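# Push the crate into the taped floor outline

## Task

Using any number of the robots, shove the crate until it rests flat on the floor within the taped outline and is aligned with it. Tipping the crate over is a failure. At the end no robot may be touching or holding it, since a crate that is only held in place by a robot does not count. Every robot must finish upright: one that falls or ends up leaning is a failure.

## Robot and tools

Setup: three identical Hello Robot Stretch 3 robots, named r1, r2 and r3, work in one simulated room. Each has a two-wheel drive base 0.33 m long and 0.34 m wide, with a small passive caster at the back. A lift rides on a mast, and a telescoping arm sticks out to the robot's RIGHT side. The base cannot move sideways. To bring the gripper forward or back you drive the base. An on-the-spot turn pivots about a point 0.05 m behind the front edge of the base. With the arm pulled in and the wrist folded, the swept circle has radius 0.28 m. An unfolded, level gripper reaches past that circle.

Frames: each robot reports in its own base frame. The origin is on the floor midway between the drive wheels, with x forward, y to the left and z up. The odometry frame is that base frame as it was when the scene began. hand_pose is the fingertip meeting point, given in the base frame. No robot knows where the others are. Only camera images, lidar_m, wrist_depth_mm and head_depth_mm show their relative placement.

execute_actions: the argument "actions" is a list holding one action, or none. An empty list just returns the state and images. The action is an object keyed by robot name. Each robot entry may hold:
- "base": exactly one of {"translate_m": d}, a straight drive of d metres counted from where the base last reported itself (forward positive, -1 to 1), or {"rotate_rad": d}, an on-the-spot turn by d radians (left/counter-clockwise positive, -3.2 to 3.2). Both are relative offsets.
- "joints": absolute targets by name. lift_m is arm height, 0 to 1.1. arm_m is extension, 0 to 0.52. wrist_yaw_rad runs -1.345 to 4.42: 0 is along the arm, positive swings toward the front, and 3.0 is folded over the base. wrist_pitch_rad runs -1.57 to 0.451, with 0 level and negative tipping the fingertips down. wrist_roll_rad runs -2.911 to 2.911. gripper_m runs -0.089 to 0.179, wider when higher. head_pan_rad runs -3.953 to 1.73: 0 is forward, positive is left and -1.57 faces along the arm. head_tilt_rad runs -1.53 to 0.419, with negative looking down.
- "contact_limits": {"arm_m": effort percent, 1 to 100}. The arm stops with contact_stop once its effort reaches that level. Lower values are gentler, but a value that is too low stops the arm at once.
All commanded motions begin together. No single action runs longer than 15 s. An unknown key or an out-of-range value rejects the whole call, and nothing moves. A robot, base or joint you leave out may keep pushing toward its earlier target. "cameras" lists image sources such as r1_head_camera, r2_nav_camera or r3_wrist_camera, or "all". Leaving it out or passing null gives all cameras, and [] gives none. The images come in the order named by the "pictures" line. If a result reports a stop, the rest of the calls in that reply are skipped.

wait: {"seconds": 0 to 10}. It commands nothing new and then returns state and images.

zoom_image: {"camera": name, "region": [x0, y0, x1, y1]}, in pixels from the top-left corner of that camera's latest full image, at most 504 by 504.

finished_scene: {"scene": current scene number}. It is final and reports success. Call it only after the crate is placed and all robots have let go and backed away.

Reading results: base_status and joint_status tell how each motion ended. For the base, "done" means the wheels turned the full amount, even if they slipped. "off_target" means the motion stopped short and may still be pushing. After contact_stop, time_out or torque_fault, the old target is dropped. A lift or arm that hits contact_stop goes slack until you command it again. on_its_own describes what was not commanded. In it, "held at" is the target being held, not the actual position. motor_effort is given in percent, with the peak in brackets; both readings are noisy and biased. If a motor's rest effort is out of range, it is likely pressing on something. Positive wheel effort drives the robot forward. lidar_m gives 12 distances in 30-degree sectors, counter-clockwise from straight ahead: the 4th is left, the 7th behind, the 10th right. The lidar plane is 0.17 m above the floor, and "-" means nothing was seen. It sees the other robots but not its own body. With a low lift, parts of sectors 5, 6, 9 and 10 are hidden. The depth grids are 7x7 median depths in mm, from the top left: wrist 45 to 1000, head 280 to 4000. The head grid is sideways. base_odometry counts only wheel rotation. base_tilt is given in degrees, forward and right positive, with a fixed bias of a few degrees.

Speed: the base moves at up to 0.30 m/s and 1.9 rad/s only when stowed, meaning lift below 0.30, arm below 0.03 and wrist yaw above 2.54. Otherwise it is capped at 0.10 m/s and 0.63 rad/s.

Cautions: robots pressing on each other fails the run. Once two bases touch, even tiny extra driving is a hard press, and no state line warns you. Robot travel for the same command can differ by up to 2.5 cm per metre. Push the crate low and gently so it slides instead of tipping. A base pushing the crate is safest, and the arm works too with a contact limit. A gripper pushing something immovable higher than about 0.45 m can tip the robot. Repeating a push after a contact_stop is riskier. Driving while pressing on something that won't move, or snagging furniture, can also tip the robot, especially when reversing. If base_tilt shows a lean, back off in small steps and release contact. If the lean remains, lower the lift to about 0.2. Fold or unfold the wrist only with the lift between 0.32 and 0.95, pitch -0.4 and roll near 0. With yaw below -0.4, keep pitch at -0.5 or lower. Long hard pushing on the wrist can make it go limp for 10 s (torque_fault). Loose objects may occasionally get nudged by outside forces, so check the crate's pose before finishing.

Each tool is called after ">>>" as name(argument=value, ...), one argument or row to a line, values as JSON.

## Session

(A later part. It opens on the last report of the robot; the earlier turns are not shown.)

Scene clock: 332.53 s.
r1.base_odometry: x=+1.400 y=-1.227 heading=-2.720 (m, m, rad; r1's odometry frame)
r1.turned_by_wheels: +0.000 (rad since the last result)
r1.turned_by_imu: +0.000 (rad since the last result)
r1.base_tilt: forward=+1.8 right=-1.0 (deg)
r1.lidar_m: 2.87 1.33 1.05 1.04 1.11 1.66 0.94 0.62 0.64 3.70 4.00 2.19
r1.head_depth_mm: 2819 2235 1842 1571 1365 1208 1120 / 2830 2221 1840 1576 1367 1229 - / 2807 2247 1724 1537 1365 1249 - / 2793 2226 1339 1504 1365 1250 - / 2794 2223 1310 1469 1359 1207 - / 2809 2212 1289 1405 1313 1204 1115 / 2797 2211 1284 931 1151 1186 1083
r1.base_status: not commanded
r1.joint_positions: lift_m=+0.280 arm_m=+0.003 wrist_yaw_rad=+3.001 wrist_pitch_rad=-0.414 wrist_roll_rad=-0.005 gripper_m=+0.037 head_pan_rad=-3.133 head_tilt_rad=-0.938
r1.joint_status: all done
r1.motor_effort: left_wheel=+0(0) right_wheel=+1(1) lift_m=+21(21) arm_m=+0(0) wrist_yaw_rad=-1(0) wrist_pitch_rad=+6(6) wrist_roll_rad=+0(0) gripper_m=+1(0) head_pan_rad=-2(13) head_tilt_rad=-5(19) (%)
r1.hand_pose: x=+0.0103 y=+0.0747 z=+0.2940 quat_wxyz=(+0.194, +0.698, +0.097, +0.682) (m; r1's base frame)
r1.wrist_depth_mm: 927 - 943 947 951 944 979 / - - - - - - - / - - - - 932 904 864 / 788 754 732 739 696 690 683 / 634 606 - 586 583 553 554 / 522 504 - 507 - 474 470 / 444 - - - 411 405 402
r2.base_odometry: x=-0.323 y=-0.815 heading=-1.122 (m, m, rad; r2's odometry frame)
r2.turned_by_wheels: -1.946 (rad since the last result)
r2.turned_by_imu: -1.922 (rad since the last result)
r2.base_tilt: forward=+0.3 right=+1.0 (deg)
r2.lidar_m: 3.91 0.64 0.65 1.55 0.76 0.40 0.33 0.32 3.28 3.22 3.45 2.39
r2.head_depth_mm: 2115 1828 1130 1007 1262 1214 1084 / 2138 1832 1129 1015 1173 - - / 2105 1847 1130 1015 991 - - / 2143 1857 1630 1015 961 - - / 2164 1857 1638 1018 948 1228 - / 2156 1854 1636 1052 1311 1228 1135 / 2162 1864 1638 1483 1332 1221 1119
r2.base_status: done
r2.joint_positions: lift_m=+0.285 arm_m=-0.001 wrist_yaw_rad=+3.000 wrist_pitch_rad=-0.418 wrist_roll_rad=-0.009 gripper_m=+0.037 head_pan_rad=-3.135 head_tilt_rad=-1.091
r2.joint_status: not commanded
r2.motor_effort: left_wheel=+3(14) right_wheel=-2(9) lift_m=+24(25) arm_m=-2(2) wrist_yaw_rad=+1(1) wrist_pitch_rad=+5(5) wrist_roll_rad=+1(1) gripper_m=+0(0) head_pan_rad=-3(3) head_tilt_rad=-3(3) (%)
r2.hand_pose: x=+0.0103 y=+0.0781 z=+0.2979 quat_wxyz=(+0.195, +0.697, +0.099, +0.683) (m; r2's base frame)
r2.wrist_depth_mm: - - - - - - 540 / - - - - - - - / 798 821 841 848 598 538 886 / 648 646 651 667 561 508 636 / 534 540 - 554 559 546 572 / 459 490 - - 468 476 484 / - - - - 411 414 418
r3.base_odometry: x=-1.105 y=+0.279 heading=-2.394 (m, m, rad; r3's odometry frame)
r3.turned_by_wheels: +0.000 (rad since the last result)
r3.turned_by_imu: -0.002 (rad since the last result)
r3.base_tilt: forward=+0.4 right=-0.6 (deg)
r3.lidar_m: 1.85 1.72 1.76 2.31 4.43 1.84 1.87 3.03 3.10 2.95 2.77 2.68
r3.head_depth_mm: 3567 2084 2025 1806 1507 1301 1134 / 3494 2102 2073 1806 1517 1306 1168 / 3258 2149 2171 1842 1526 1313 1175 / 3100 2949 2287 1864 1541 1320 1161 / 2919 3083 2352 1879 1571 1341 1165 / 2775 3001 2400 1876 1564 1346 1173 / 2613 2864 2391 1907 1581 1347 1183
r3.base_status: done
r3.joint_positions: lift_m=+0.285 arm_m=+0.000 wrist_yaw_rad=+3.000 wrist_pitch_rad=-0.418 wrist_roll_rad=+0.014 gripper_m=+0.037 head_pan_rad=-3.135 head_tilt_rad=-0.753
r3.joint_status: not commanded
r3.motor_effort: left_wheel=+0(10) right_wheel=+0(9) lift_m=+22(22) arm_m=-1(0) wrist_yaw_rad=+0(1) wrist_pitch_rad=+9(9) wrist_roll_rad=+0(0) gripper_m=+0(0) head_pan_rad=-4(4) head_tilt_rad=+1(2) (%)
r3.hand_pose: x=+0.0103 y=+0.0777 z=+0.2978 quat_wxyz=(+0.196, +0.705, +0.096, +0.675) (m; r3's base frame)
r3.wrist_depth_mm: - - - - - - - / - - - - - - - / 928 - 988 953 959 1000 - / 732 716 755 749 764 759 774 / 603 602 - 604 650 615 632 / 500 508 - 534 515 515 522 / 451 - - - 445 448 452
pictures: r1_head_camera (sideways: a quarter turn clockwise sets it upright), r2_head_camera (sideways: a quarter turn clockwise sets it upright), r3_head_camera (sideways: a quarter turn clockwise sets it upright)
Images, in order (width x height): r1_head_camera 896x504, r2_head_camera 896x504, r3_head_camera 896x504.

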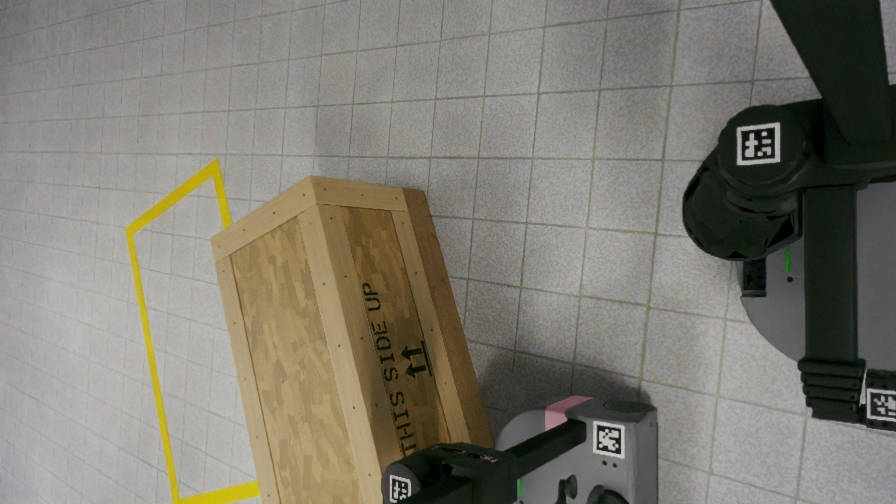

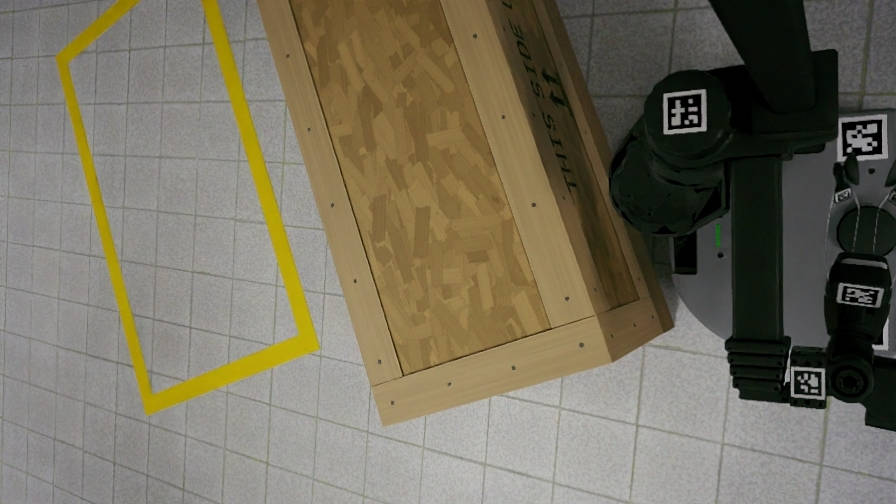

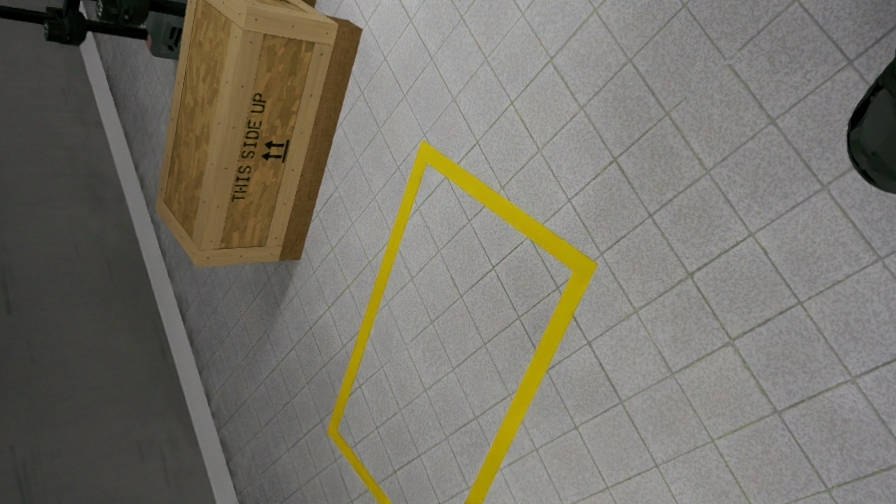

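>>> execute_actions(
  actions=[
    {"r1":{"base":{"rotate_rad":-0.06}},"r2":{"base":{"translate_m":-0.04},"joints":{"lift_m":0.34}}},
  ],
  cameras=[],
)

>>> execute_actions(
  actions=[
    {"r1":{"base":{"translate_m":-0.66},"joints":{"head_tilt_rad":-1.1,"head_pan_rad":-3.14}}},
  ],
  cameras=[],
)

>>> execute_actions(
  actions=[
    {"r1":{"base":{"rotate_rad":0.06},"joints":{"lift_m":0.36}},"r2":{"joints":{"lift_m":0.44}}},
  ],
  cameras=["r1_head_camera","r2_head_camera"],
)

Scene clock: 350.23 s.
r1.base_odometry: x=+1.400 y=-1.227 heading=-2.780 (m, m, rad; r1's odometry frame)
r1.turned_by_wheels: -0.060 (rad since the last result)
r1.turned_by_imu: -0.060 (rad since the last result)
r1.base_tilt: forward=+1.9 right=-1.0 (deg)
r1.lidar_m: 3.37 1.40 1.06 1.04 1.09 1.55 0.94 0.65 0.66 3.70 3.89 2.19
r1.head_depth_mm: 2826 2224 1844 1575 1366 1212 1119 / 2797 2226 1846 1566 1372 1227 - / 2805 2226 1842 1570 1366 1249 - / 2805 2225 1356 1512 1361 1246 - / 2796 2225 1314 1470 1361 1204 - / 2789 2221 1287 1412 1335 1211 1113 / 2772 2215 1285 1238 1167 1206 1085
r1.base_status: done
r1.joint_positions: lift_m=+0.280 arm_m=+0.003 wrist_yaw_rad=+3.001 wrist_pitch_rad=-0.414 wrist_roll_rad=-0.005 gripper_m=+0.037 head_pan_rad=-3.133 head_tilt_rad=-0.938
r1.joint_status: not commanded
r1.motor_effort: left_wheel=+4(12) right_wheel=-2(7) lift_m=+21(21) arm_m=+0(0) wrist_yaw_rad=-2(0) wrist_pitch_rad=+6(6) wrist_roll_rad=+0(0) gripper_m=+0(0) head_pan_rad=-2(2) head_tilt_rad=-5(4) (%)
r1.hand_pose: x=+0.0103 y=+0.0747 z=+0.2940 quat_wxyz=(+0.194, +0.698, +0.097, +0.682) (m; r1's base frame)
r1.wrist_depth_mm: 883 - 918 932 966 - - / 929 - - - - - - / - - - - 919 905 874 / 783 783 735 729 703 695 676 / 627 624 - 598 590 574 545 / 516 501 - 507 - 475 457 / 438 - - - 421 405 399
r2.base_odometry: x=-0.341 y=-0.779 heading=-1.122 (m, m, rad; r2's odometry frame)
r2.turned_by_wheels: +0.000 (rad since the last result)
r2.turned_by_imu: -0.001 (rad since the last result)
r2.base_tilt: forward=+0.3 right=+0.9 (deg)
r2.lidar_m: 3.95 0.67 0.74 1.56 0.68 0.35 0.29 0.29 3.26 3.21 3.47 2.42
r2.head_depth_mm: 2102 1826 1126 1007 1207 1220 1087 / 2111 1850 1130 1012 997 - - / 2135 1846 1624 1012 945 - - / 2137 1842 1629 1016 938 - - / 2147 1855 1643 1023 925 1095 - / 2168 1859 1656 1039 1298 1229 - / 2189 1864 1655 1478 1339 1222 1118
r2.base_status: done
r2.joint_positions: lift_m=+0.340 arm_m=-0.001 wrist_yaw_rad=+3.000 wrist_pitch_rad=-0.418 wrist_roll_rad=-0.009 gripper_m=+0.037 head_pan_rad=-3.135 head_tilt_rad=-1.091
r2.joint_status: all done
r2.motor_effort: left_wheel=+3(11) right_wheel=-2(10) lift_m=+41(41) arm_m=-2(2) wrist_yaw_rad=+1(0) wrist_pitch_rad=+5(5) wrist_roll_rad=+1(1) gripper_m=+0(0) head_pan_rad=-4(2) head_tilt_rad=-4(4) (%)
r2.hand_pose: x=+0.0103 y=+0.0781 z=+0.3522 quat_wxyz=(+0.195, +0.697, +0.099, +0.683) (m; r2's base frame)
r2.wrist_depth_mm: - - - - - - 460 / - - - - - - - / 912 924 934 956 689 656 - / 696 733 745 752 609 541 728 / 584 613 - 625 601 596 625 / 508 524 - 545 537 537 543 / 451 - - - 462 464 471
r3.base_odometry: x=-1.105 y=+0.279 heading=-2.394 (m, m, rad; r3's odometry frame)
r3.turned_by_wheels: +0.000 (rad since the last result)
r3.turned_by_imu: -0.001 (rad since the last result)
r3.base_tilt: forward=+0.5 right=-0.5 (deg)
r3.lidar_m: 1.85 1.72 1.75 2.31 4.42 1.85 1.88 3.04 3.10 2.94 2.77 2.67
r3.head_depth_mm: 3585 2075 2026 1809 1508 1296 1137 / 3509 2092 2082 1828 1520 1306 1162 / 3292 2149 2193 1829 1528 1316 1174 / 3103 2995 2282 1857 1545 1323 1161 / 2935 3065 2339 1876 1560 1338 1167 / 2758 2958 2370 1897 1561 1344 1174 / 2632 2857 2405 1914 1588 1353 1182
r3.base_status: not commanded
r3.joint_positions: lift_m=+0.285 arm_m=+0.000 wrist_yaw_rad=+3.000 wrist_pitch_rad=-0.418 wrist_roll_rad=+0.014 gripper_m=+0.037 head_pan_rad=-3.135 head_tilt_rad=-0.753
r3.joint_status: not commanded
r3.motor_effort: left_wheel=+0(0) right_wheel=+0(1) lift_m=+22(22) arm_m=-1(1) wrist_yaw_rad=-1(0) wrist_pitch_rad=+9(8) wrist_roll_rad=+0(0) gripper_m=+0(0) head_pan_rad=-4(4) head_tilt_rad=+1(1) (%)
r3.hand_pose: x=+0.0103 y=+0.0777 z=+0.2978 quat_wxyz=(+0.196, +0.705, +0.096, +0.675) (m; r3's base frame)
r3.wrist_depth_mm: - - - - - - - / - - - - - - - / 959 - 961 980 - 996 - / 739 730 745 746 760 763 779 / 592 610 - 607 632 630 636 / 510 507 - 534 521 523 525 / 443 - - - 449 448 455
pictures: none
No camera images: the call's "cameras" was empty. Leave "cameras" out to get every camera's image.

Scene clock: 354.13 s.
r1.base_odometry: x=+2.018 y=-0.994 heading=-2.780 (m, m, rad; r1's odometry frame)
r1.turned_by_wheels: +0.000 (rad since the last result)
r1.turned_by_imu: +0.001 (rad since the last result)
r1.base_tilt: forward=+1.8 right=-1.0 (deg)
r1.lidar_m: 3.49 1.44 1.09 1.07 1.12 0.41 0.33 0.33 0.36 0.35 0.35 2.76
r1.head_depth_mm: 2112 1815 1605 1424 1290 1173 1084 / 2098 1813 1595 1423 1287 1205 1081 / 2083 1821 1596 1422 1297 - 1057 / 2081 1808 1602 994 1054 - 1052 / 2086 1800 1583 994 993 - 1053 / 2064 1786 1580 993 926 1187 1053 / 2062 1786 1579 986 905 1138 999
r1.base_status: done
r1.joint_positions: lift_m=+0.280 arm_m=+0.003 wrist_yaw_rad=+3.001 wrist_pitch_rad=-0.414 wrist_roll_rad=-0.005 gripper_m=+0.037 head_pan_rad=-3.133 head_tilt_rad=-1.087
r1.joint_status: all done
r1.motor_effort: left_wheel=+3(10) right_wheel=-2(10) lift_m=+21(21) arm_m=+0(0) wrist_yaw_rad=-1(1) wrist_pitch_rad=+6(6) wrist_roll_rad=+0(0) gripper_m=+0(0) head_pan_rad=-2(1) head_tilt_rad=-6(16) (%)
r1.hand_pose: x=+0.0103 y=+0.0747 z=+0.2940 quat_wxyz=(+0.194, +0.698, +0.097, +0.682) (m; r1's base frame)
r1.wrist_depth_mm: 894 - 940 - - - - / - - - - - - - / - - - - 928 884 865 / 787 771 744 737 708 704 664 / 629 603 - 591 597 560 551 / 522 513 - 508 - 471 465 / 445 - - - 416 407 401
r2.base_odometry: x=-0.341 y=-0.779 heading=-1.122 (m, m, rad; r2's odometry frame)
r2.turned_by_wheels: +0.000 (rad since the last result)
r2.turned_by_imu: -0.001 (rad since the last result)
r2.base_tilt: forward=+0.2 right=+0.9 (deg)
r2.lidar_m: 3.95 2.01 1.58 0.48 0.48 0.35 0.29 0.29 3.28 3.21 3.45 2.43
r2.head_depth_mm: 2118 1825 1128 1006 1135 1161 1084 / 2121 1831 1123 1010 994 - - / 2122 1838 1624 1017 943 - - / 2121 1850 1626 1019 935 - - / 2142 1857 1645 1023 923 1092 - / 2167 1862 1638 1044 1300 1231 - / 2181 1874 1656 1484 1336 1214 1126
r2.base_status: not commanded
r2.joint_positions: lift_m=+0.340 arm_m=-0.001 wrist_yaw_rad=+3.000 wrist_pitch_rad=-0.418 wrist_roll_rad=-0.009 gripper_m=+0.037 head_pan_rad=-3.135 head_tilt_rad=-1.091
r2.joint_status: not commanded
r2.motor_effort: left_wheel=+4(3) right_wheel=-2(2) lift_m=+40(40) arm_m=-2(2) wrist_yaw_rad=+1(0) wrist_pitch_rad=+6(5) wrist_roll_rad=+1(1) gripper_m=+0(1) head_pan_rad=-3(3) head_tilt_rad=-4(5) (%)
r2.hand_pose: x=+0.0103 y=+0.0781 z=+0.3522 quat_wxyz=(+0.195, +0.697, +0.099, +0.683) (m; r2's base frame)
r2.wrist_depth_mm: - - - - - - - / - - - - - - - / 899 606 842 965 980 - - / 509 479 713 751 750 757 783 / 556 485 - 622 627 633 639 / 510 522 - 544 538 538 539 / 450 - - - 467 472 472
r3.base_odometry: x=-1.105 y=+0.279 heading=-2.394 (m, m, rad; r3's odometry frame)
r3.turned_by_wheels: +0.000 (rad since the last result)
r3.turned_by_imu: -0.001 (rad since the last result)
r3.base_tilt: forward=+0.4 right=-0.6 (deg)
r3.lidar_m: 1.84 1.72 1.76 2.32 4.42 1.85 1.88 3.03 3.10 2.94 2.78 2.67
r3.head_depth_mm: 3690 2076 2035 1801 1510 1300 1140 / 3448 2116 2084 1813 1513 1306 1170 / 3272 2146 2192 1834 1534 1317 1169 / 3135 2964 2294 1852 1550 1318 1161 / 2912 3059 2328 1877 1551 1341 1171 / 2762 2998 2403 1888 1563 1347 1177 / 2633 2855 2424 1909 1586 1355 1186
r3.base_status: not commanded
r3.joint_positions: lift_m=+0.285 arm_m=+0.000 wrist_yaw_rad=+3.000 wrist_pitch_rad=-0.418 wrist_roll_rad=+0.014 gripper_m=+0.037 head_pan_rad=-3.135 head_tilt_rad=-0.753
r3.joint_status: not commanded
r3.motor_effort: left_wheel=+0(0) right_wheel=+0(0) lift_m=+22(23) arm_m=-1(1) wrist_yaw_rad=-1(1) wrist_pitch_rad=+9(9) wrist_roll_rad=+0(0) gripper_m=+0(0) head_pan_rad=-2(4) head_tilt_rad=+1(1) (%)
r3.hand_pose: x=+0.0103 y=+0.0777 z=+0.2978 quat_wxyz=(+0.196, +0.705, +0.096, +0.675) (m; r3's base frame)
r3.wrist_depth_mm: - - - - - - - / - - - - - - - / 956 - 982 970 971 - - / 734 730 755 744 732 777 761 / 595 606 - 603 646 613 618 / 510 496 - 535 524 524 526 / 443 - - - 443 449 456
pictures: none
No camera images: the call's "cameras" was empty. Leave "cameras" out to get every camera's image.

Scene clock: 355.87 s.
r1.base_odometry: x=+2.018 y=-0.994 heading=-2.720 (m, m, rad; r1's odometry frame)
r1.turned_by_wheels: +0.060 (rad since the last result)
r1.turned_by_imu: +0.060 (rad since the last result)
r1.base_tilt: forward=+1.8 right=-1.0 (deg)
r1.lidar_m: 2.95 1.37 1.08 1.07 1.15 0.40 0.33 0.33 0.37 0.35 0.48 2.76
r1.head_depth_mm: 2092 1827 1606 1423 1288 1172 1082 / 2095 1814 1592 1427 1308 - 1079 / 2088 1806 1596 1419 1308 - 1062 / 2079 1819 1587 990 991 - 1053 / 2079 1791 1585 992 988 - 1051 / 2061 1800 1588 992 935 1199 1046 / 2072 1785 1583 990 906 1141 976
r1.base_status: done
r1.joint_positions: lift_m=+0.360 arm_m=+0.003 wrist_yaw_rad=+3.001 wrist_pitch_rad=-0.414 wrist_roll_rad=-0.005 gripper_m=+0.037 head_pan_rad=-3.134 head_tilt_rad=-1.087
r1.joint_status: all done
r1.motor_effort: left_wheel=-3(8) right_wheel=+2(8) lift_m=+41(40) arm_m=+0(0) wrist_yaw_rad=-1(1) wrist_pitch_rad=+6(5) wrist_roll_rad=+0(0) gripper_m=+0(0) head_pan_rad=-2(2) head_tilt_rad=-5(5) (%)
r1.hand_pose: x=+0.0103 y=+0.0747 z=+0.3732 quat_wxyz=(+0.194, +0.698, +0.097, +0.682) (m; r1's base frame)
r1.wrist_depth_mm: 941 - 954 - - - - / - - - - - - - / - - - - - - - / 961 908 875 857 838 807 789 / 748 736 - 690 703 670 639 / 609 608 - 583 - 566 559 / 521 521 - 522 489 483 474
r2.base_odometry: x=-0.341 y=-0.779 heading=-1.122 (m, m, rad; r2's odometry frame)
r2.turned_by_wheels: +0.000 (rad since the last result)
r2.turned_by_imu: +0.000 (rad since the last result)
r2.base_tilt: forward=+0.2 right=+0.9 (deg)
r2.lidar_m: 3.95 2.01 1.58 0.48 0.48 0.35 0.29 0.29 3.26 3.21 3.46 2.42
r2.head_depth_mm: 2098 1829 1124 1009 1111 - 1080 / 2114 1837 1125 1013 954 - - / 2113 1844 1637 1015 944 - - / 2122 1860 1640 1020 938 - - / 2145 1854 1638 1022 921 1094 - / 2176 1872 1653 1039 1297 1245 - / 2169 1878 1643 1475 1335 1214 1119
r2.base_status: not commanded
r2.joint_positions: lift_m=+0.440 arm_m=-0.001 wrist_yaw_rad=+3.000 wrist_pitch_rad=-0.418 wrist_roll_rad=-0.009 gripper_m=+0.037 head_pan_rad=-3.135 head_tilt_rad=-1.091
r2.joint_status: all done
r2.motor_effort: left_wheel=+2(3) right_wheel=-2(1) lift_m=+40(41) arm_m=-2(2) wrist_yaw_rad=+0(0) wrist_pitch_rad=+5(5) wrist_roll_rad=+1(1) gripper_m=+0(0) head_pan_rad=-3(3) head_tilt_rad=-4(4) (%)
r2.hand_pose: x=+0.0103 y=+0.0781 z=+0.4522 quat_wxyz=(+0.195, +0.697, +0.099, +0.683) (m; r2's base frame)
r2.wrist_depth_mm: - - - - - - - / - - - - - - - / - - - - - - - / 748 648 761 909 918 930 952 / 573 533 - 749 763 768 772 / 584 550 - 642 642 655 661 / 519 547 - 567 558 570 576
r3.base_odometry: x=-1.105 y=+0.279 heading=-2.394 (m, m, rad; r3's odometry frame)
r3.turned_by_wheels: +0.000 (rad since the last result)
r3.turned_by_imu: +0.000 (rad since the last result)
r3.base_tilt: forward=+0.4 right=-0.6 (deg)
r3.lidar_m: 1.84 1.72 1.75 2.31 4.44 1.85 1.88 3.04 3.09 2.94 2.77 2.67
r3.head_depth_mm: 3607 2059 2015 1813 1512 1294 1141 / 3414 2111 2074 1818 1520 1311 1164 / 3204 2158 2184 1838 1536 1321 1173 / 3112 2936 2297 1866 1552 1324 1159 / 2916 3080 2337 1877 1573 1332 1170 / 2730 2922 2377 1894 1564 1341 1175 / 2651 2837 2407 1919 1586 1361 1185
r3.base_status: not commanded
r3.joint_positions: lift_m=+0.285 arm_m=+0.000 wrist_yaw_rad=+3.000 wrist_pitch_rad=-0.418 wrist_roll_rad=+0.014 gripper_m=+0.037 head_pan_rad=-3.135 head_tilt_rad=-0.753
r3.joint_status: not commanded
r3.motor_effort: left_wheel=+0(0) right_wheel=+0(0) lift_m=+23(23) arm_m=-1(0) wrist_yaw_rad=+0(0) wrist_pitch_rad=+8(9) wrist_roll_rad=+0(0) gripper_m=+0(1) head_pan_rad=-3(4) head_tilt_rad=+3(1) (%)
r3.hand_pose: x=+0.0103 y=+0.0777 z=+0.2978 quat_wxyz=(+0.196, +0.705, +0.096, +0.675) (m; r3's base frame)
r3.wrist_depth_mm: - - - - - - - / - - - - - - - / 957 - 952 - - - - / 742 733 761 763 748 763 756 / 596 600 - 619 631 612 615 / 500 509 - 523 522 512 522 / 450 - - - 435 445 453
pictures: r1_head_camera (sideways: a quarter turn clockwise sets it upright), r2_head_camera (sideways: a quarter turn clockwise sets it upright)
Images, in order (width x height): r1_head_camera 896x504, r2_head_camera 896x504.

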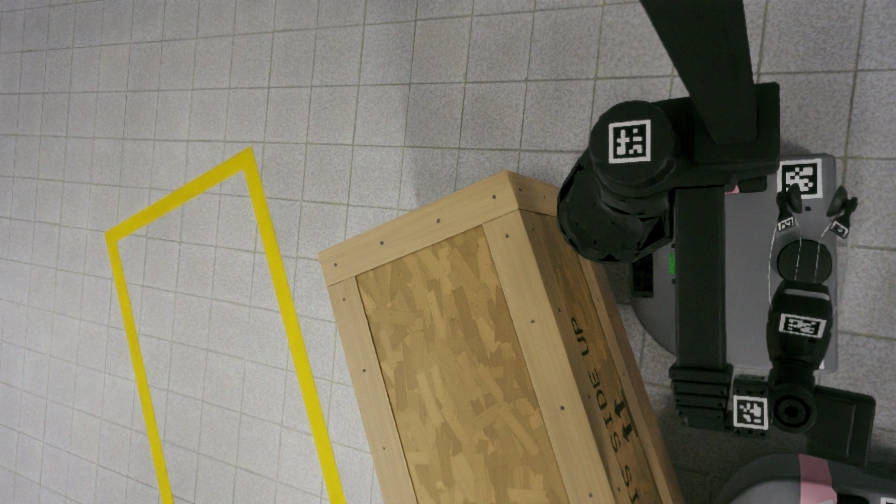

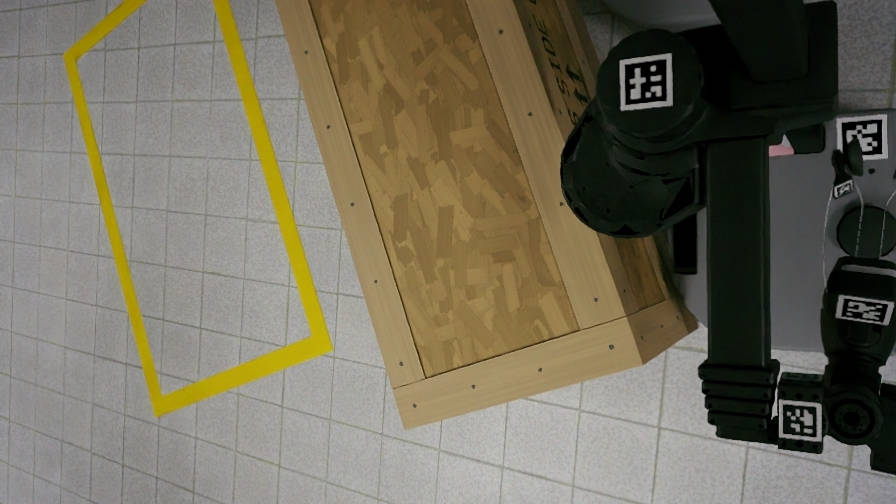

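Now r1 has 0.06 to contact, r2 0.02.

>>> execute_actions(
  actions=[
    {"r1":{"base":{"translate_m":-0.055}},"r2":{"base":{"translate_m":-0.012}}},
  ],
  cameras=[],
)

>>> execute_actions(
  actions=[
    {"r1":{"base":{"translate_m":-0.25}},"r2":{"base":{"translate_m":-0.25}}},
  ],
  cameras=["r1_head_camera","r2_head_camera","r3_head_camera"],
)

Scene clock: 360.40 s.
r1.base_odometry: x=+2.068 y=-0.971 heading=-2.720 (m, m, rad; r1's odometry frame)
r1.turned_by_wheels: +0.000 (rad since the last result)
r1.turned_by_imu: +0.000 (rad since the last result)
r1.base_tilt: forward=+1.9 right=-1.1 (deg)
r1.lidar_m: 2.96 1.38 1.09 1.07 1.15 0.33 0.28 0.28 0.31 0.36 0.36 2.80
r1.head_depth_mm: 2093 1814 1600 1429 1288 1168 1082 / 2095 1811 1598 1422 1309 - 1079 / 2088 1808 1595 1426 982 - 1057 / 2085 1803 1585 994 921 - 1054 / 2097 1798 1586 992 921 - 1055 / 2065 1794 1583 990 907 1063 1047 / 2060 1787 1574 988 894 1125 999
r1.base_status: done
r1.joint_positions: lift_m=+0.360 arm_m=+0.003 wrist_yaw_rad=+3.001 wrist_pitch_rad=-0.414 wrist_roll_rad=-0.005 gripper_m=+0.037 head_pan_rad=-3.134 head_tilt_rad=-1.087
r1.joint_status: not commanded
r1.motor_effort: left_wheel=-2(9) right_wheel=+2(3) lift_m=+40(40) arm_m=+0(0) wrist_yaw_rad=-2(1) wrist_pitch_rad=+6(6) wrist_roll_rad=+0(0) gripper_m=+0(0) head_pan_rad=-2(2) head_tilt_rad=-5(5) (%)
r1.hand_pose: x=+0.0103 y=+0.0747 z=+0.3732 quat_wxyz=(+0.194, +0.698, +0.097, +0.682) (m; r1's base frame)
r1.wrist_depth_mm: 959 - 964 - - - - / - - - - - - - / - - - - - - - / 941 914 885 846 850 812 767 / 723 738 - 684 710 661 639 / 630 607 - 578 - 570 552 / 520 521 - 524 492 483 475
r2.base_odometry: x=-0.346 y=-0.769 heading=-1.122 (m, m, rad; r2's odometry frame)
r2.turned_by_wheels: +0.000 (rad since the last result)
r2.turned_by_imu: -0.001 (rad since the last result)
r2.base_tilt: forward=+0.2 right=+0.9 (deg)
r2.lidar_m: 3.97 2.01 1.57 1.56 0.50 0.34 0.28 0.28 3.25 3.20 3.43 2.43
r2.head_depth_mm: 2097 1829 1122 1011 1093 - 1079 / 2106 1830 1130 1012 955 - - / 2138 1852 1632 1016 942 - - / 2149 1851 1632 1017 934 - - / 2162 1865 1646 1023 924 1015 - / 2145 1865 1647 1036 1284 1242 - / 2148 1885 1659 1486 1338 1221 1121
r2.base_status: done
r2.joint_positions: lift_m=+0.440 arm_m=-0.001 wrist_yaw_rad=+3.000 wrist_pitch_rad=-0.418 wrist_roll_rad=-0.009 gripper_m=+0.037 head_pan_rad=-3.135 head_tilt_rad=-1.091
r2.joint_status: not commanded
r2.motor_effort: left_wheel=+3(5) right_wheel=-2(6) lift_m=+41(40) arm_m=-2(2) wrist_yaw_rad=+0(0) wrist_pitch_rad=+5(5) wrist_roll_rad=+1(1) gripper_m=+1(0) head_pan_rad=-3(2) head_tilt_rad=-4(3) (%)
r2.hand_pose: x=+0.0103 y=+0.0781 z=+0.4522 quat_wxyz=(+0.195, +0.697, +0.099, +0.683) (m; r2's base frame)
r2.wrist_depth_mm: - - - - - - - / - - - - - - - / - - - - - - - / 646 637 901 916 931 929 936 / 518 538 - 738 764 758 772 / 523 546 - 639 652 651 659 / 507 548 - 568 563 571 573
r3.base_odometry: x=-1.105 y=+0.279 heading=-2.394 (m, m, rad; r3's odometry frame)
r3.turned_by_wheels: +0.000 (rad since the last result)
r3.turned_by_imu: -0.001 (rad since the last result)
r3.base_tilt: forward=+0.4 right=-0.6 (deg)
r3.lidar_m: 1.85 1.71 1.76 2.32 4.46 1.85 1.88 3.04 3.08 2.95 2.77 2.67
r3.head_depth_mm: 3628 2067 2015 1802 1505 1299 1139 / 3432 2107 2092 1820 1516 1303 1166 / 3163 2148 2173 1826 1533 1320 1177 / 3059 2950 2296 1842 1548 1327 1160 / 2920 3041 2354 1877 1554 1334 1168 / 2743 2990 2384 1899 1577 1341 1182 / 2622 2869 2400 1909 1597 1350 1182
r3.base_status: not commanded
r3.joint_positions: lift_m=+0.285 arm_m=+0.000 wrist_yaw_rad=+3.000 wrist_pitch_rad=-0.418 wrist_roll_rad=+0.014 gripper_m=+0.037 head_pan_rad=-3.135 head_tilt_rad=-0.753
r3.joint_status: not commanded
r3.motor_effort: left_wheel=+0(0) right_wheel=+0(1) lift_m=+23(22) arm_m=-1(1) wrist_yaw_rad=+0(0) wrist_pitch_rad=+9(9) wrist_roll_rad=+0(0) gripper_m=+0(0) head_pan_rad=-3(4) head_tilt_rad=+1(2) (%)
r3.hand_pose: x=+0.0103 y=+0.0777 z=+0.2978 quat_wxyz=(+0.196, +0.705, +0.096, +0.675) (m; r3's base frame)
r3.wrist_depth_mm: - - - - - - - / - - - - - - - / 933 - 969 981 988 - - / 712 737 741 766 761 745 771 / 608 607 - 602 642 618 635 / 510 503 - 527 524 520 525 / 448 - - - 445 445 452
pictures: none
No camera images: the call's "cameras" was empty. Leave "cameras" out to get every camera's image.

Scene clock: 363.93 s.
r1.base_odometry: x=+2.296 y=-0.869 heading=-2.720 (m, m, rad; r1's odometry frame)
r1.turned_by_wheels: +0.000 (rad since the last result)
r1.turned_by_imu: +0.007 (rad since the last result)
r1.base_tilt: forward=+1.9 right=-1.0 (deg)
r1.lidar_m: 2.98 1.41 1.12 1.10 1.19 0.33 0.27 0.27 0.31 0.35 0.36 3.00
r1.head_depth_mm: 2113 1808 1596 1431 1290 1170 1082 / 2101 1811 1592 1418 1305 - 1080 / 2084 1808 1592 1421 1125 - 1054 / 2087 1805 1587 990 923 - 1055 / 2078 1788 1590 995 923 - 1049 / 2080 1794 1587 990 908 1059 1047 / 2073 1784 1576 988 890 1129 992
r1.base_status: translate_m off_target (by the wheels' count: -0.2497 of -0.2500)
r1.joint_positions: lift_m=+0.360 arm_m=+0.003 wrist_yaw_rad=+3.001 wrist_pitch_rad=-0.414 wrist_roll_rad=-0.005 gripper_m=+0.037 head_pan_rad=-3.134 head_tilt_rad=-1.089
r1.joint_status: not commanded
r1.on_its_own: left_wheel is at rest, and its effort (-41) is outside its rest range (-18 to +18); right_wheel is at rest, and its effort (-48) is outside its rest range (-18 to +18)
r1.motor_effort: left_wheel=-41(94) right_wheel=-48(73) lift_m=+40(40) arm_m=+0(0) wrist_yaw_rad=-1(0) wrist_pitch_rad=+6(6) wrist_roll_rad=+0(0) gripper_m=+0(0) head_pan_rad=-2(2) head_tilt_rad=-5(5) (%)
r1.hand_pose: x=+0.0103 y=+0.0747 z=+0.3732 quat_wxyz=(+0.194, +0.698, +0.097, +0.682) (m; r1's base frame)
r1.wrist_depth_mm: - - - - - - - / - - - - - - - / - - - - - - - / 947 900 888 853 837 840 807 / 730 730 - 681 700 651 629 / 616 600 - 574 - 576 552 / 522 519 - 535 488 478 479
r2.base_odometry: x=-0.455 y=-0.543 heading=-1.121 (m, m, rad; r2's odometry frame)
r2.turned_by_wheels: +0.001 (rad since the last result)
r2.turned_by_imu: +0.002 (rad since the last result)
r2.base_tilt: forward=+0.2 right=+1.0 (deg)
r2.lidar_m: 4.20 2.03 1.61 0.52 0.49 0.33 0.28 0.27 3.24 3.18 3.43 2.66
r2.head_depth_mm: 2102 1823 1123 1011 1073 - 1084 / 2099 1849 1127 1014 944 - - / 2117 1841 1625 1016 944 - - / 2138 1845 1627 1018 934 - - / 2156 1855 1637 1022 925 1004 - / 2143 1866 1649 1040 1284 1238 - / 2183 1881 1649 1487 1335 1223 1120
r2.base_status: translate_m off_target (by the wheels' count: -0.2499 of -0.2500)
r2.joint_positions: lift_m=+0.440 arm_m=-0.001 wrist_yaw_rad=+3.000 wrist_pitch_rad=-0.418 wrist_roll_rad=-0.009 gripper_m=+0.037 head_pan_rad=-3.135 head_tilt_rad=-1.091
r2.joint_status: not commanded
r2.on_its_own: right_wheel is at rest, and its effort (-38) is outside its rest range (-18 to +18)
r2.motor_effort: left_wheel=-1(30) right_wheel=-38(57) lift_m=+40(40) arm_m=-2(2) wrist_yaw_rad=+0(0) wrist_pitch_rad=+5(5) wrist_roll_rad=+1(1) gripper_m=+0(0) head_pan_rad=-2(3) head_tilt_rad=-5(4) (%)
r2.hand_pose: x=+0.0103 y=+0.0781 z=+0.4523 quat_wxyz=(+0.195, +0.697, +0.099, +0.683) (m; r2's base frame)
r2.wrist_depth_mm: - - - - - - - / - - - - - - - / - - - - - - - / 652 635 897 926 929 934 951 / 528 534 - 749 770 775 778 / 521 544 - 636 643 657 654 / 484 549 - 576 562 567 569
r3.base_odometry: x=-1.105 y=+0.279 heading=-2.394 (m, m, rad; r3's odometry frame)
r3.turned_by_wheels: +0.000 (rad since the last result)
r3.turned_by_imu: -0.001 (rad since the last result)
r3.base_tilt: forward=+0.4 right=-0.5 (deg)
r3.lidar_m: 1.85 1.72 1.76 2.31 4.45 1.74 1.64 3.03 3.10 2.94 2.78 2.66
r3.head_depth_mm: 3523 2691 2080 1808 1502 1297 1143 / 3541 2154 1841 1810 1529 1304 1172 / 3191 2156 1983 1834 1531 1319 1173 / 3082 2173 2099 1861 1526 1329 1162 / 2931 3067 2260 1885 1557 1332 1161 / 2765 2953 2398 1893 1564 1349 1182 / 2641 2857 2410 1916 1590 1353 1180
r3.base_status: not commanded
r3.joint_positions: lift_m=+0.285 arm_m=+0.000 wrist_yaw_rad=+3.000 wrist_pitch_rad=-0.418 wrist_roll_rad=+0.014 gripper_m=+0.037 head_pan_rad=-3.135 head_tilt_rad=-0.753
r3.joint_status: not commanded
r3.motor_effort: left_wheel=+0(0) right_wheel=+0(0) lift_m=+22(23) arm_m=-1(1) wrist_yaw_rad=+0(0) wrist_pitch_rad=+9(9) wrist_roll_rad=+0(0) gripper_m=-1(0) head_pan_rad=-3(3) head_tilt_rad=+1(1) (%)
r3.hand_pose: x=+0.0103 y=+0.0777 z=+0.2978 quat_wxyz=(+0.196, +0.705, +0.096, +0.675) (m; r3's base frame)
r3.wrist_depth_mm: - - - - - - - / - - - - - - - / 991 - 964 950 980 - - / 735 735 748 780 746 749 770 / 603 600 - 616 639 618 623 / 504 519 - 529 522 524 531 / 449 - - - 443 446 448
pictures: r1_head_camera (sideways: a quarter turn clockwise sets it upright), r2_head_camera (sideways: a quarter turn clockwise sets it upright), r3_head_camera (sideways: a quarter turn clockwise sets it upright)
Images, in order (width x height): r1_head_camera 896x504, r2_head_camera 896x504, r3_head_camera 896x504.

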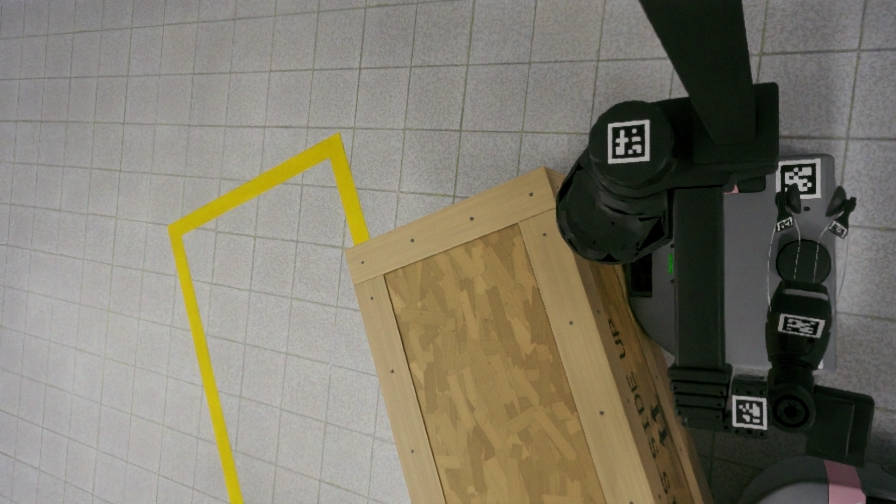

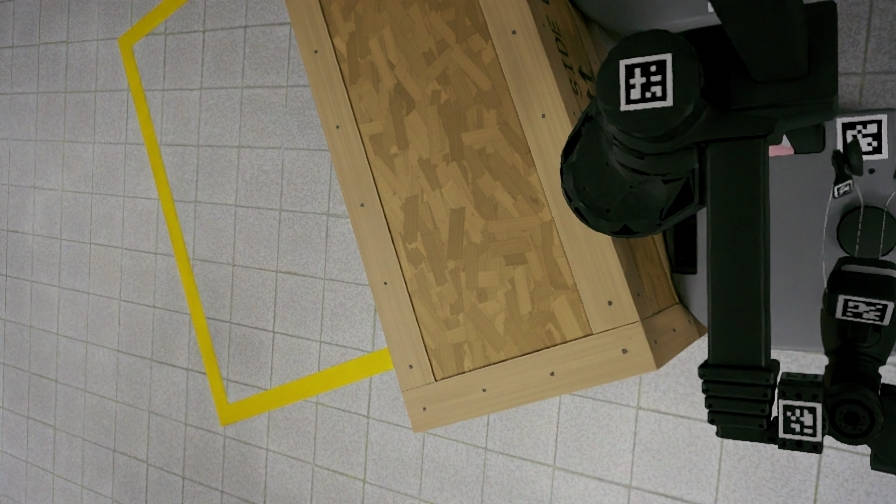

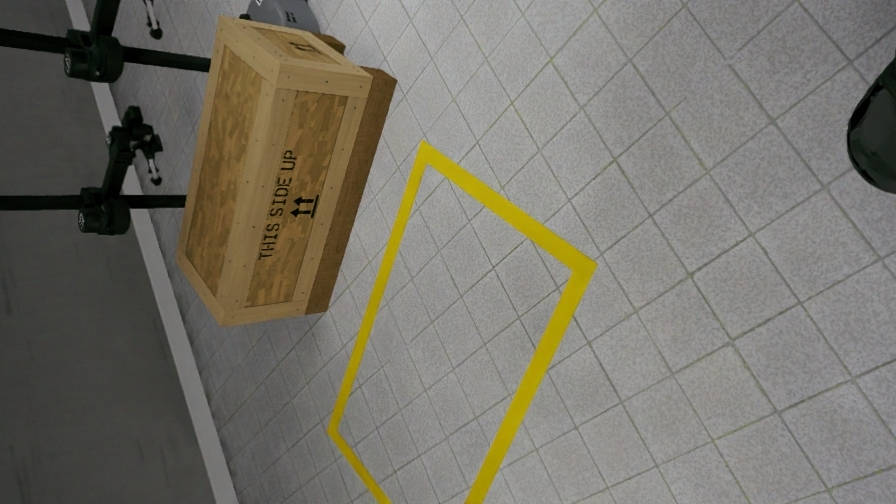

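>>> execute_actions(
  actions=[
    {"r1":{"base":{"translate_m":-0.555}},"r2":{"base":{"translate_m":-0.55}},"r3":{"joints":{"head_pan_rad":-2.95}}},
  ],
  cameras=["r1_head_camera","r2_head_camera","r3_head_camera"],
)

Scene clock: 373.30 s.
r1.base_odometry: x=+2.802 y=-0.642 heading=-2.720 (m, m, rad; r1's odometry frame)
r1.turned_by_wheels: +0.000 (rad since the last result)
r1.turned_by_imu: +0.002 (rad since the last result)
r1.base_tilt: forward=+1.9 right=-1.0 (deg)
r1.lidar_m: 3.13 1.49 1.18 1.16 1.26 0.33 0.27 0.27 0.30 0.35 0.35 3.49
r1.head_depth_mm: 2102 1805 1597 1429 1293 1168 1080 / 2107 1817 1588 1420 1304 - 1078 / 2078 1805 1593 1423 1124 - 1060 / 2086 1804 1597 993 918 - 1051 / 2067 1802 1591 992 920 - 1050 / 2055 1802 1586 989 906 1057 1045 / 2072 1799 1577 988 895 1092 972
r1.base_status: translate_m off_target (by the wheels' count: -0.5546 of -0.5550)
r1.joint_positions: lift_m=+0.360 arm_m=+0.003 wrist_yaw_rad=+3.001 wrist_pitch_rad=-0.414 wrist_roll_rad=-0.005 gripper_m=+0.037 head_pan_rad=-3.134 head_tilt_rad=-1.089
r1.joint_status: not commanded
r1.on_its_own: left_wheel is at rest, and its effort (-57) is outside its rest range (-18 to +18); right_wheel is at rest, and its effort (-62) is outside its rest range (-18 to +18)
r1.motor_effort: left_wheel=-57(63) right_wheel=-62(61) lift_m=+40(40) arm_m=+0(0) wrist_yaw_rad=-2(1) wrist_pitch_rad=+6(6) wrist_roll_rad=+0(0) gripper_m=+0(0) head_pan_rad=-2(1) head_tilt_rad=-4(5) (%)
r1.hand_pose: x=+0.0103 y=+0.0747 z=+0.3732 quat_wxyz=(+0.194, +0.698, +0.097, +0.682) (m; r1's base frame)
r1.wrist_depth_mm: - - - - - - - / - - - - - - - / - - - - - - - / 935 892 869 886 877 814 794 / 719 705 - 687 705 656 648 / 606 603 - 583 - 565 546 / 522 514 - 526 500 487 473
r2.base_odometry: x=-0.694 y=-0.048 heading=-1.121 (m, m, rad; r2's odometry frame)
r2.turned_by_wheels: +0.000 (rad since the last result)
r2.turned_by_imu: -0.006 (rad since the last result)
r2.base_tilt: forward=+0.2 right=+0.9 (deg)
r2.lidar_m: 3.21 2.12 1.66 1.64 0.48 0.33 0.27 0.27 1.76 3.13 3.35 3.19
r2.head_depth_mm: 2113 1828 1123 1009 1094 - 1077 / 2116 1830 1129 1013 955 - - / 2145 1837 1635 1020 946 - - / 2126 1841 1635 1020 935 - - / 2152 1867 1640 1026 925 998 - / 2163 1879 1652 1026 968 1228 - / 2162 1873 1644 1476 1335 1221 1121
r2.base_status: done
r2.joint_positions: lift_m=+0.440 arm_m=-0.001 wrist_yaw_rad=+3.000 wrist_pitch_rad=-0.418 wrist_roll_rad=-0.009 gripper_m=+0.037 head_pan_rad=-3.135 head_tilt_rad=-1.091
r2.joint_status: not commanded
r2.motor_effort: left_wheel=-13(16) right_wheel=+1(49) lift_m=+40(40) arm_m=-2(3) wrist_yaw_rad=+0(0) wrist_pitch_rad=+5(5) wrist_roll_rad=+1(0) gripper_m=+0(0) head_pan_rad=-3(2) head_tilt_rad=-3(4) (%)
r2.hand_pose: x=+0.0103 y=+0.0781 z=+0.4523 quat_wxyz=(+0.195, +0.697, +0.099, +0.683) (m; r2's base frame)
r2.wrist_depth_mm: 299 - - - - - - / - - - - - - - / - - - - - - - / 646 637 903 918 911 942 947 / 530 532 - 751 756 768 772 / 509 525 - 634 640 654 662 / 503 552 - 568 559 572 570
r3.base_odometry: x=-1.105 y=+0.279 heading=-2.394 (m, m, rad; r3's odometry frame)
r3.turned_by_wheels: +0.000 (rad since the last result)
r3.turned_by_imu: -0.001 (rad since the last result)
r3.base_tilt: forward=+0.5 right=-0.6 (deg)
r3.lidar_m: 1.84 1.72 1.76 2.31 4.45 4.51 1.23 1.51 3.11 2.94 2.77 2.68
r3.head_depth_mm: 3115 1848 1896 1797 1509 1292 1143 / 3059 2791 1587 1669 1534 1307 1164 / 2882 2182 1626 1694 1530 1312 1152 / 2792 2977 1733 1808 1561 1325 1165 / 2737 2947 1871 1866 1553 1330 1161 / 2620 2869 2368 1897 1573 1345 1173 / 2531 2814 2401 1913 1598 1357 1180
r3.base_status: not commanded
r3.joint_positions: lift_m=+0.285 arm_m=+0.000 wrist_yaw_rad=+3.000 wrist_pitch_rad=-0.418 wrist_roll_rad=+0.014 gripper_m=+0.037 head_pan_rad=-2.957 head_tilt_rad=-0.753
r3.joint_status: all done
r3.motor_effort: left_wheel=+0(0) right_wheel=+1(0) lift_m=+23(22) arm_m=-1(1) wrist_yaw_rad=+1(0) wrist_pitch_rad=+9(9) wrist_roll_rad=+0(0) gripper_m=+0(0) head_pan_rad=+4(24) head_tilt_rad=+1(2) (%)
r3.hand_pose: x=+0.0103 y=+0.0777 z=+0.2978 quat_wxyz=(+0.196, +0.705, +0.096, +0.675) (m; r3's base frame)
r3.wrist_depth_mm: - - - - - - - / - - - - - - - / 960 - 934 961 994 996 - / 743 747 747 771 747 766 764 / 597 611 - 605 633 628 618 / 514 514 - 537 513 519 526 / 457 - - - 442 450 449
pictures: r1_head_camera (sideways: a quarter turn clockwise sets it upright), r2_head_camera (sideways: a quarter turn clockwise sets it upright), r3_head_camera (sideways: a quarter turn clockwise sets it upright)
Images, in order (width x height): r1_head_camera 896x504, r2_head_camera 896x504, r3_head_camera 896x504.

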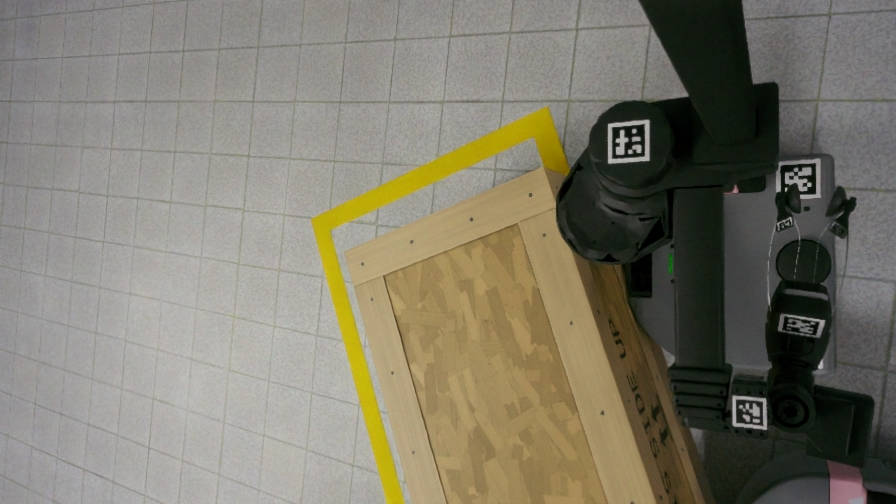

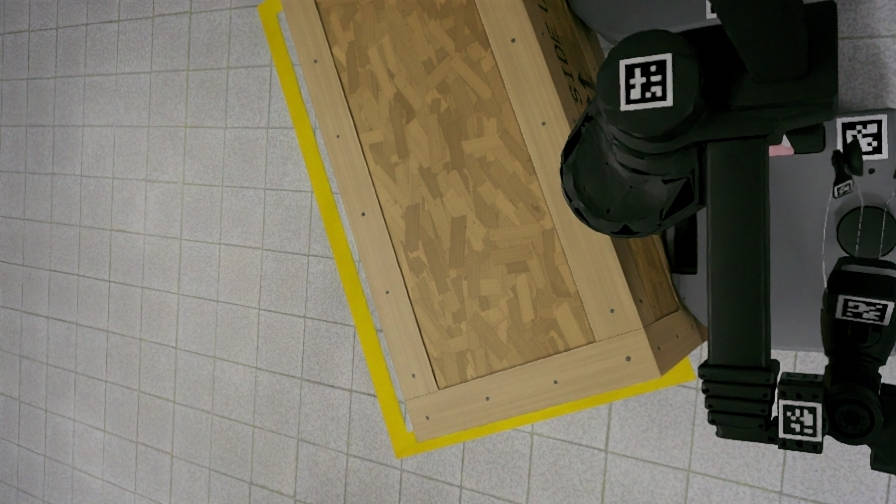

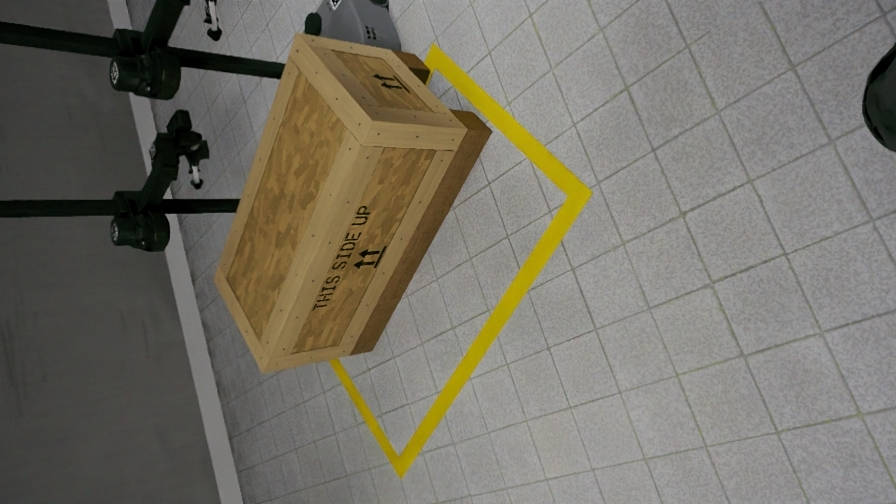

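>>> execute_actions(
  actions=[
    {"r1":{"base":{"translate_m":-0.2}},"r2":{"base":{"translate_m":-0.195}}},
  ],
  cameras=["r1_head_camera","r2_head_camera","r3_head_camera"],
)

Scene clock: 384.23 s.
r1.base_odometry: x=+2.984 y=-0.560 heading=-2.719 (m, m, rad; r1's odometry frame)
r1.turned_by_wheels: +0.000 (rad since the last result)
r1.turned_by_imu: +0.001 (rad since the last result)
r1.base_tilt: forward=+2.0 right=-0.9 (deg)
r1.lidar_m: 3.17 1.52 1.21 1.19 1.29 0.33 0.27 0.27 0.30 0.34 0.34 3.68
r1.head_depth_mm: 2103 1818 1591 1427 1286 1170 1084 / 2094 1807 1597 1422 1304 - 1077 / 2079 1811 1587 1428 1128 - 1056 / 2084 1795 1592 991 920 - 1057 / 2067 1803 1589 991 922 - 1054 / 2059 1797 1577 989 903 1055 1045 / 2064 1780 1581 988 893 1092 964
r1.base_status: translate_m off_target (by the wheels' count: -0.1996 of -0.2000)
r1.joint_positions: lift_m=+0.360 arm_m=+0.003 wrist_yaw_rad=+3.001 wrist_pitch_rad=-0.414 wrist_roll_rad=-0.005 gripper_m=+0.037 head_pan_rad=-3.134 head_tilt_rad=-1.089
r1.joint_status: not commanded
r1.on_its_own: left_wheel is at rest, and its effort (-55) is outside its rest range (-18 to +18); right_wheel is at rest, and its effort (-61) is outside its rest range (-18 to +18)
r1.motor_effort: left_wheel=-55(77) right_wheel=-61(68) lift_m=+40(40) arm_m=+0(0) wrist_yaw_rad=-3(0) wrist_pitch_rad=+6(6) wrist_roll_rad=+0(0) gripper_m=+0(0) head_pan_rad=-1(2) head_tilt_rad=-4(5) (%)
r1.hand_pose: x=+0.0103 y=+0.0747 z=+0.3732 quat_wxyz=(+0.194, +0.698, +0.097, +0.682) (m; r1's base frame)
r1.wrist_depth_mm: - - - - - - - / - - - - - - - / - - - - - - - / 963 914 875 848 833 805 827 / 765 717 - 695 696 679 658 / 628 616 - 573 - 566 556 / 527 519 - 526 499 488 473
r2.base_odometry: x=-0.779 y=+0.127 heading=-1.122 (m, m, rad; r2's odometry frame)
r2.turned_by_wheels: +0.000 (rad since the last result)
r2.turned_by_imu: -0.003 (rad since the last result)
r2.base_tilt: forward=+0.3 right=+1.0 (deg)
r2.lidar_m: 3.41 2.15 1.69 1.66 0.48 0.34 0.27 0.27 1.63 3.11 3.33 3.39
r2.head_depth_mm: 2111 1829 1122 1010 1100 - 1080 / 2130 1827 1129 1012 952 - - / 2134 1853 1633 1017 943 - - / 2142 1844 1639 1021 930 - - / 2140 1863 1645 1022 925 997 - / 2187 1867 1642 1025 964 1235 - / 2181 1872 1642 1478 1329 1215 1120
r2.base_status: done
r2.joint_positions: lift_m=+0.440 arm_m=-0.001 wrist_yaw_rad=+3.000 wrist_pitch_rad=-0.418 wrist_roll_rad=-0.009 gripper_m=+0.037 head_pan_rad=-3.135 head_tilt_rad=-1.091
r2.joint_status: not commanded
r2.motor_effort: left_wheel=-13(20) right_wheel=+1(51) lift_m=+40(40) arm_m=-2(2) wrist_yaw_rad=+0(0) wrist_pitch_rad=+6(5) wrist_roll_rad=+1(1) gripper_m=-1(0) head_pan_rad=-3(2) head_tilt_rad=-3(4) (%)
r2.hand_pose: x=+0.0103 y=+0.0781 z=+0.4523 quat_wxyz=(+0.195, +0.697, +0.099, +0.683) (m; r2's base frame)
r2.wrist_depth_mm: 294 - - - - - - / - - - - - - - / - - - - - - - / 652 636 898 930 931 941 939 / 526 526 - 750 768 773 770 / 501 519 - 639 647 647 651 / 506 551 - 570 555 571 572
r3.base_odometry: x=-1.105 y=+0.279 heading=-2.394 (m, m, rad; r3's odometry frame)
r3.turned_by_wheels: +0.000 (rad since the last result)
r3.turned_by_imu: -0.001 (rad since the last result)
r3.base_tilt: forward=+0.4 right=-0.5 (deg)
r3.lidar_m: 1.85 1.72 1.75 2.32 4.45 4.51 1.11 1.25 3.10 2.95 2.77 2.67
r3.head_depth_mm: 3183 2570 2225 1793 1504 1293 1141 / 3037 1714 1886 1757 1518 1297 1166 / 2969 2782 1607 1545 1533 1311 1151 / 2785 2088 1634 1632 1538 1322 1155 / 2736 2919 1710 1772 1552 1339 1173 / 2625 2866 1823 1894 1576 1348 1177 / 2538 2813 2424 1923 1583 1355 1180
r3.base_status: not commanded
r3.joint_positions: lift_m=+0.285 arm_m=+0.000 wrist_yaw_rad=+3.000 wrist_pitch_rad=-0.418 wrist_roll_rad=+0.014 gripper_m=+0.037 head_pan_rad=-2.957 head_tilt_rad=-0.753
r3.joint_status: not commanded
r3.motor_effort: left_wheel=+0(0) right_wheel=+0(0) lift_m=+22(22) arm_m=+0(1) wrist_yaw_rad=+0(0) wrist_pitch_rad=+9(9) wrist_roll_rad=+0(0) gripper_m=+0(0) head_pan_rad=+5(4) head_tilt_rad=+3(1) (%)
r3.hand_pose: x=+0.0103 y=+0.0777 z=+0.2978 quat_wxyz=(+0.196, +0.705, +0.096, +0.675) (m; r3's base frame)
r3.wrist_depth_mm: - - - - - - - / - - - - - - - / 962 - 984 990 968 983 - / 742 737 751 766 763 777 767 / 605 607 - 613 648 616 624 / 506 517 - 535 512 523 522 / 452 - - - 447 447 448
pictures: r1_head_camera (sideways: a quarter turn clockwise sets it upright), r2_head_camera (sideways: a quarter turn clockwise sets it upright), r3_head_camera (sideways: a quarter turn clockwise sets it upright)
Images, in order (width x height): r1_head_camera 896x504, r2_head_camera 896x504, r3_head_camera 896x504.

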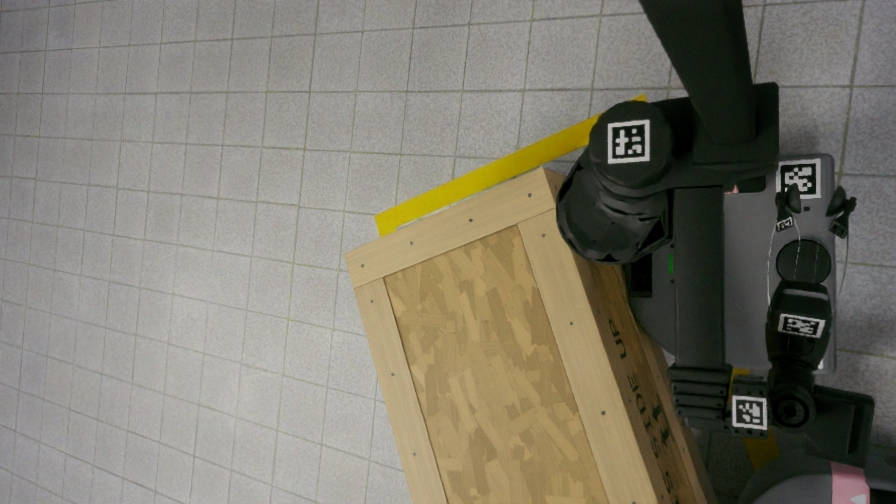

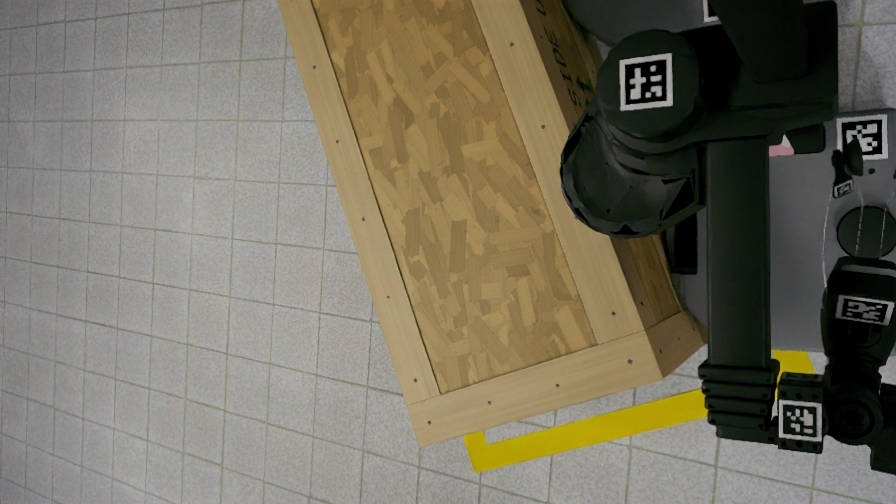

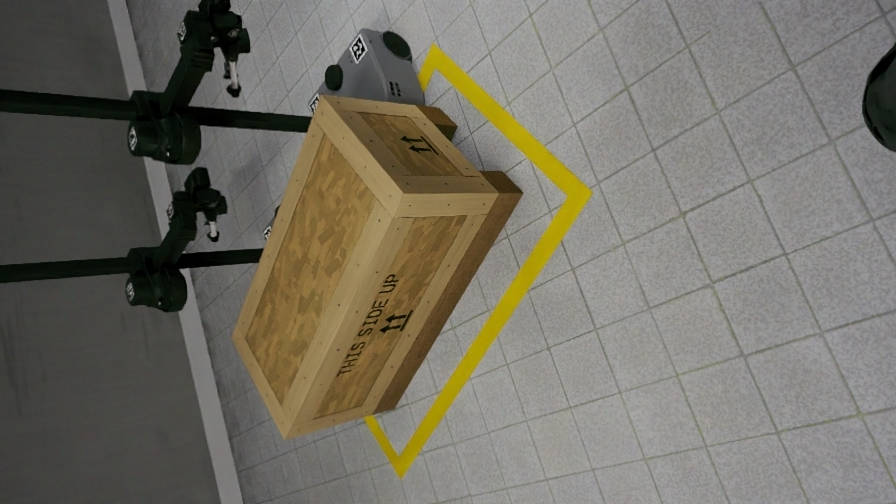

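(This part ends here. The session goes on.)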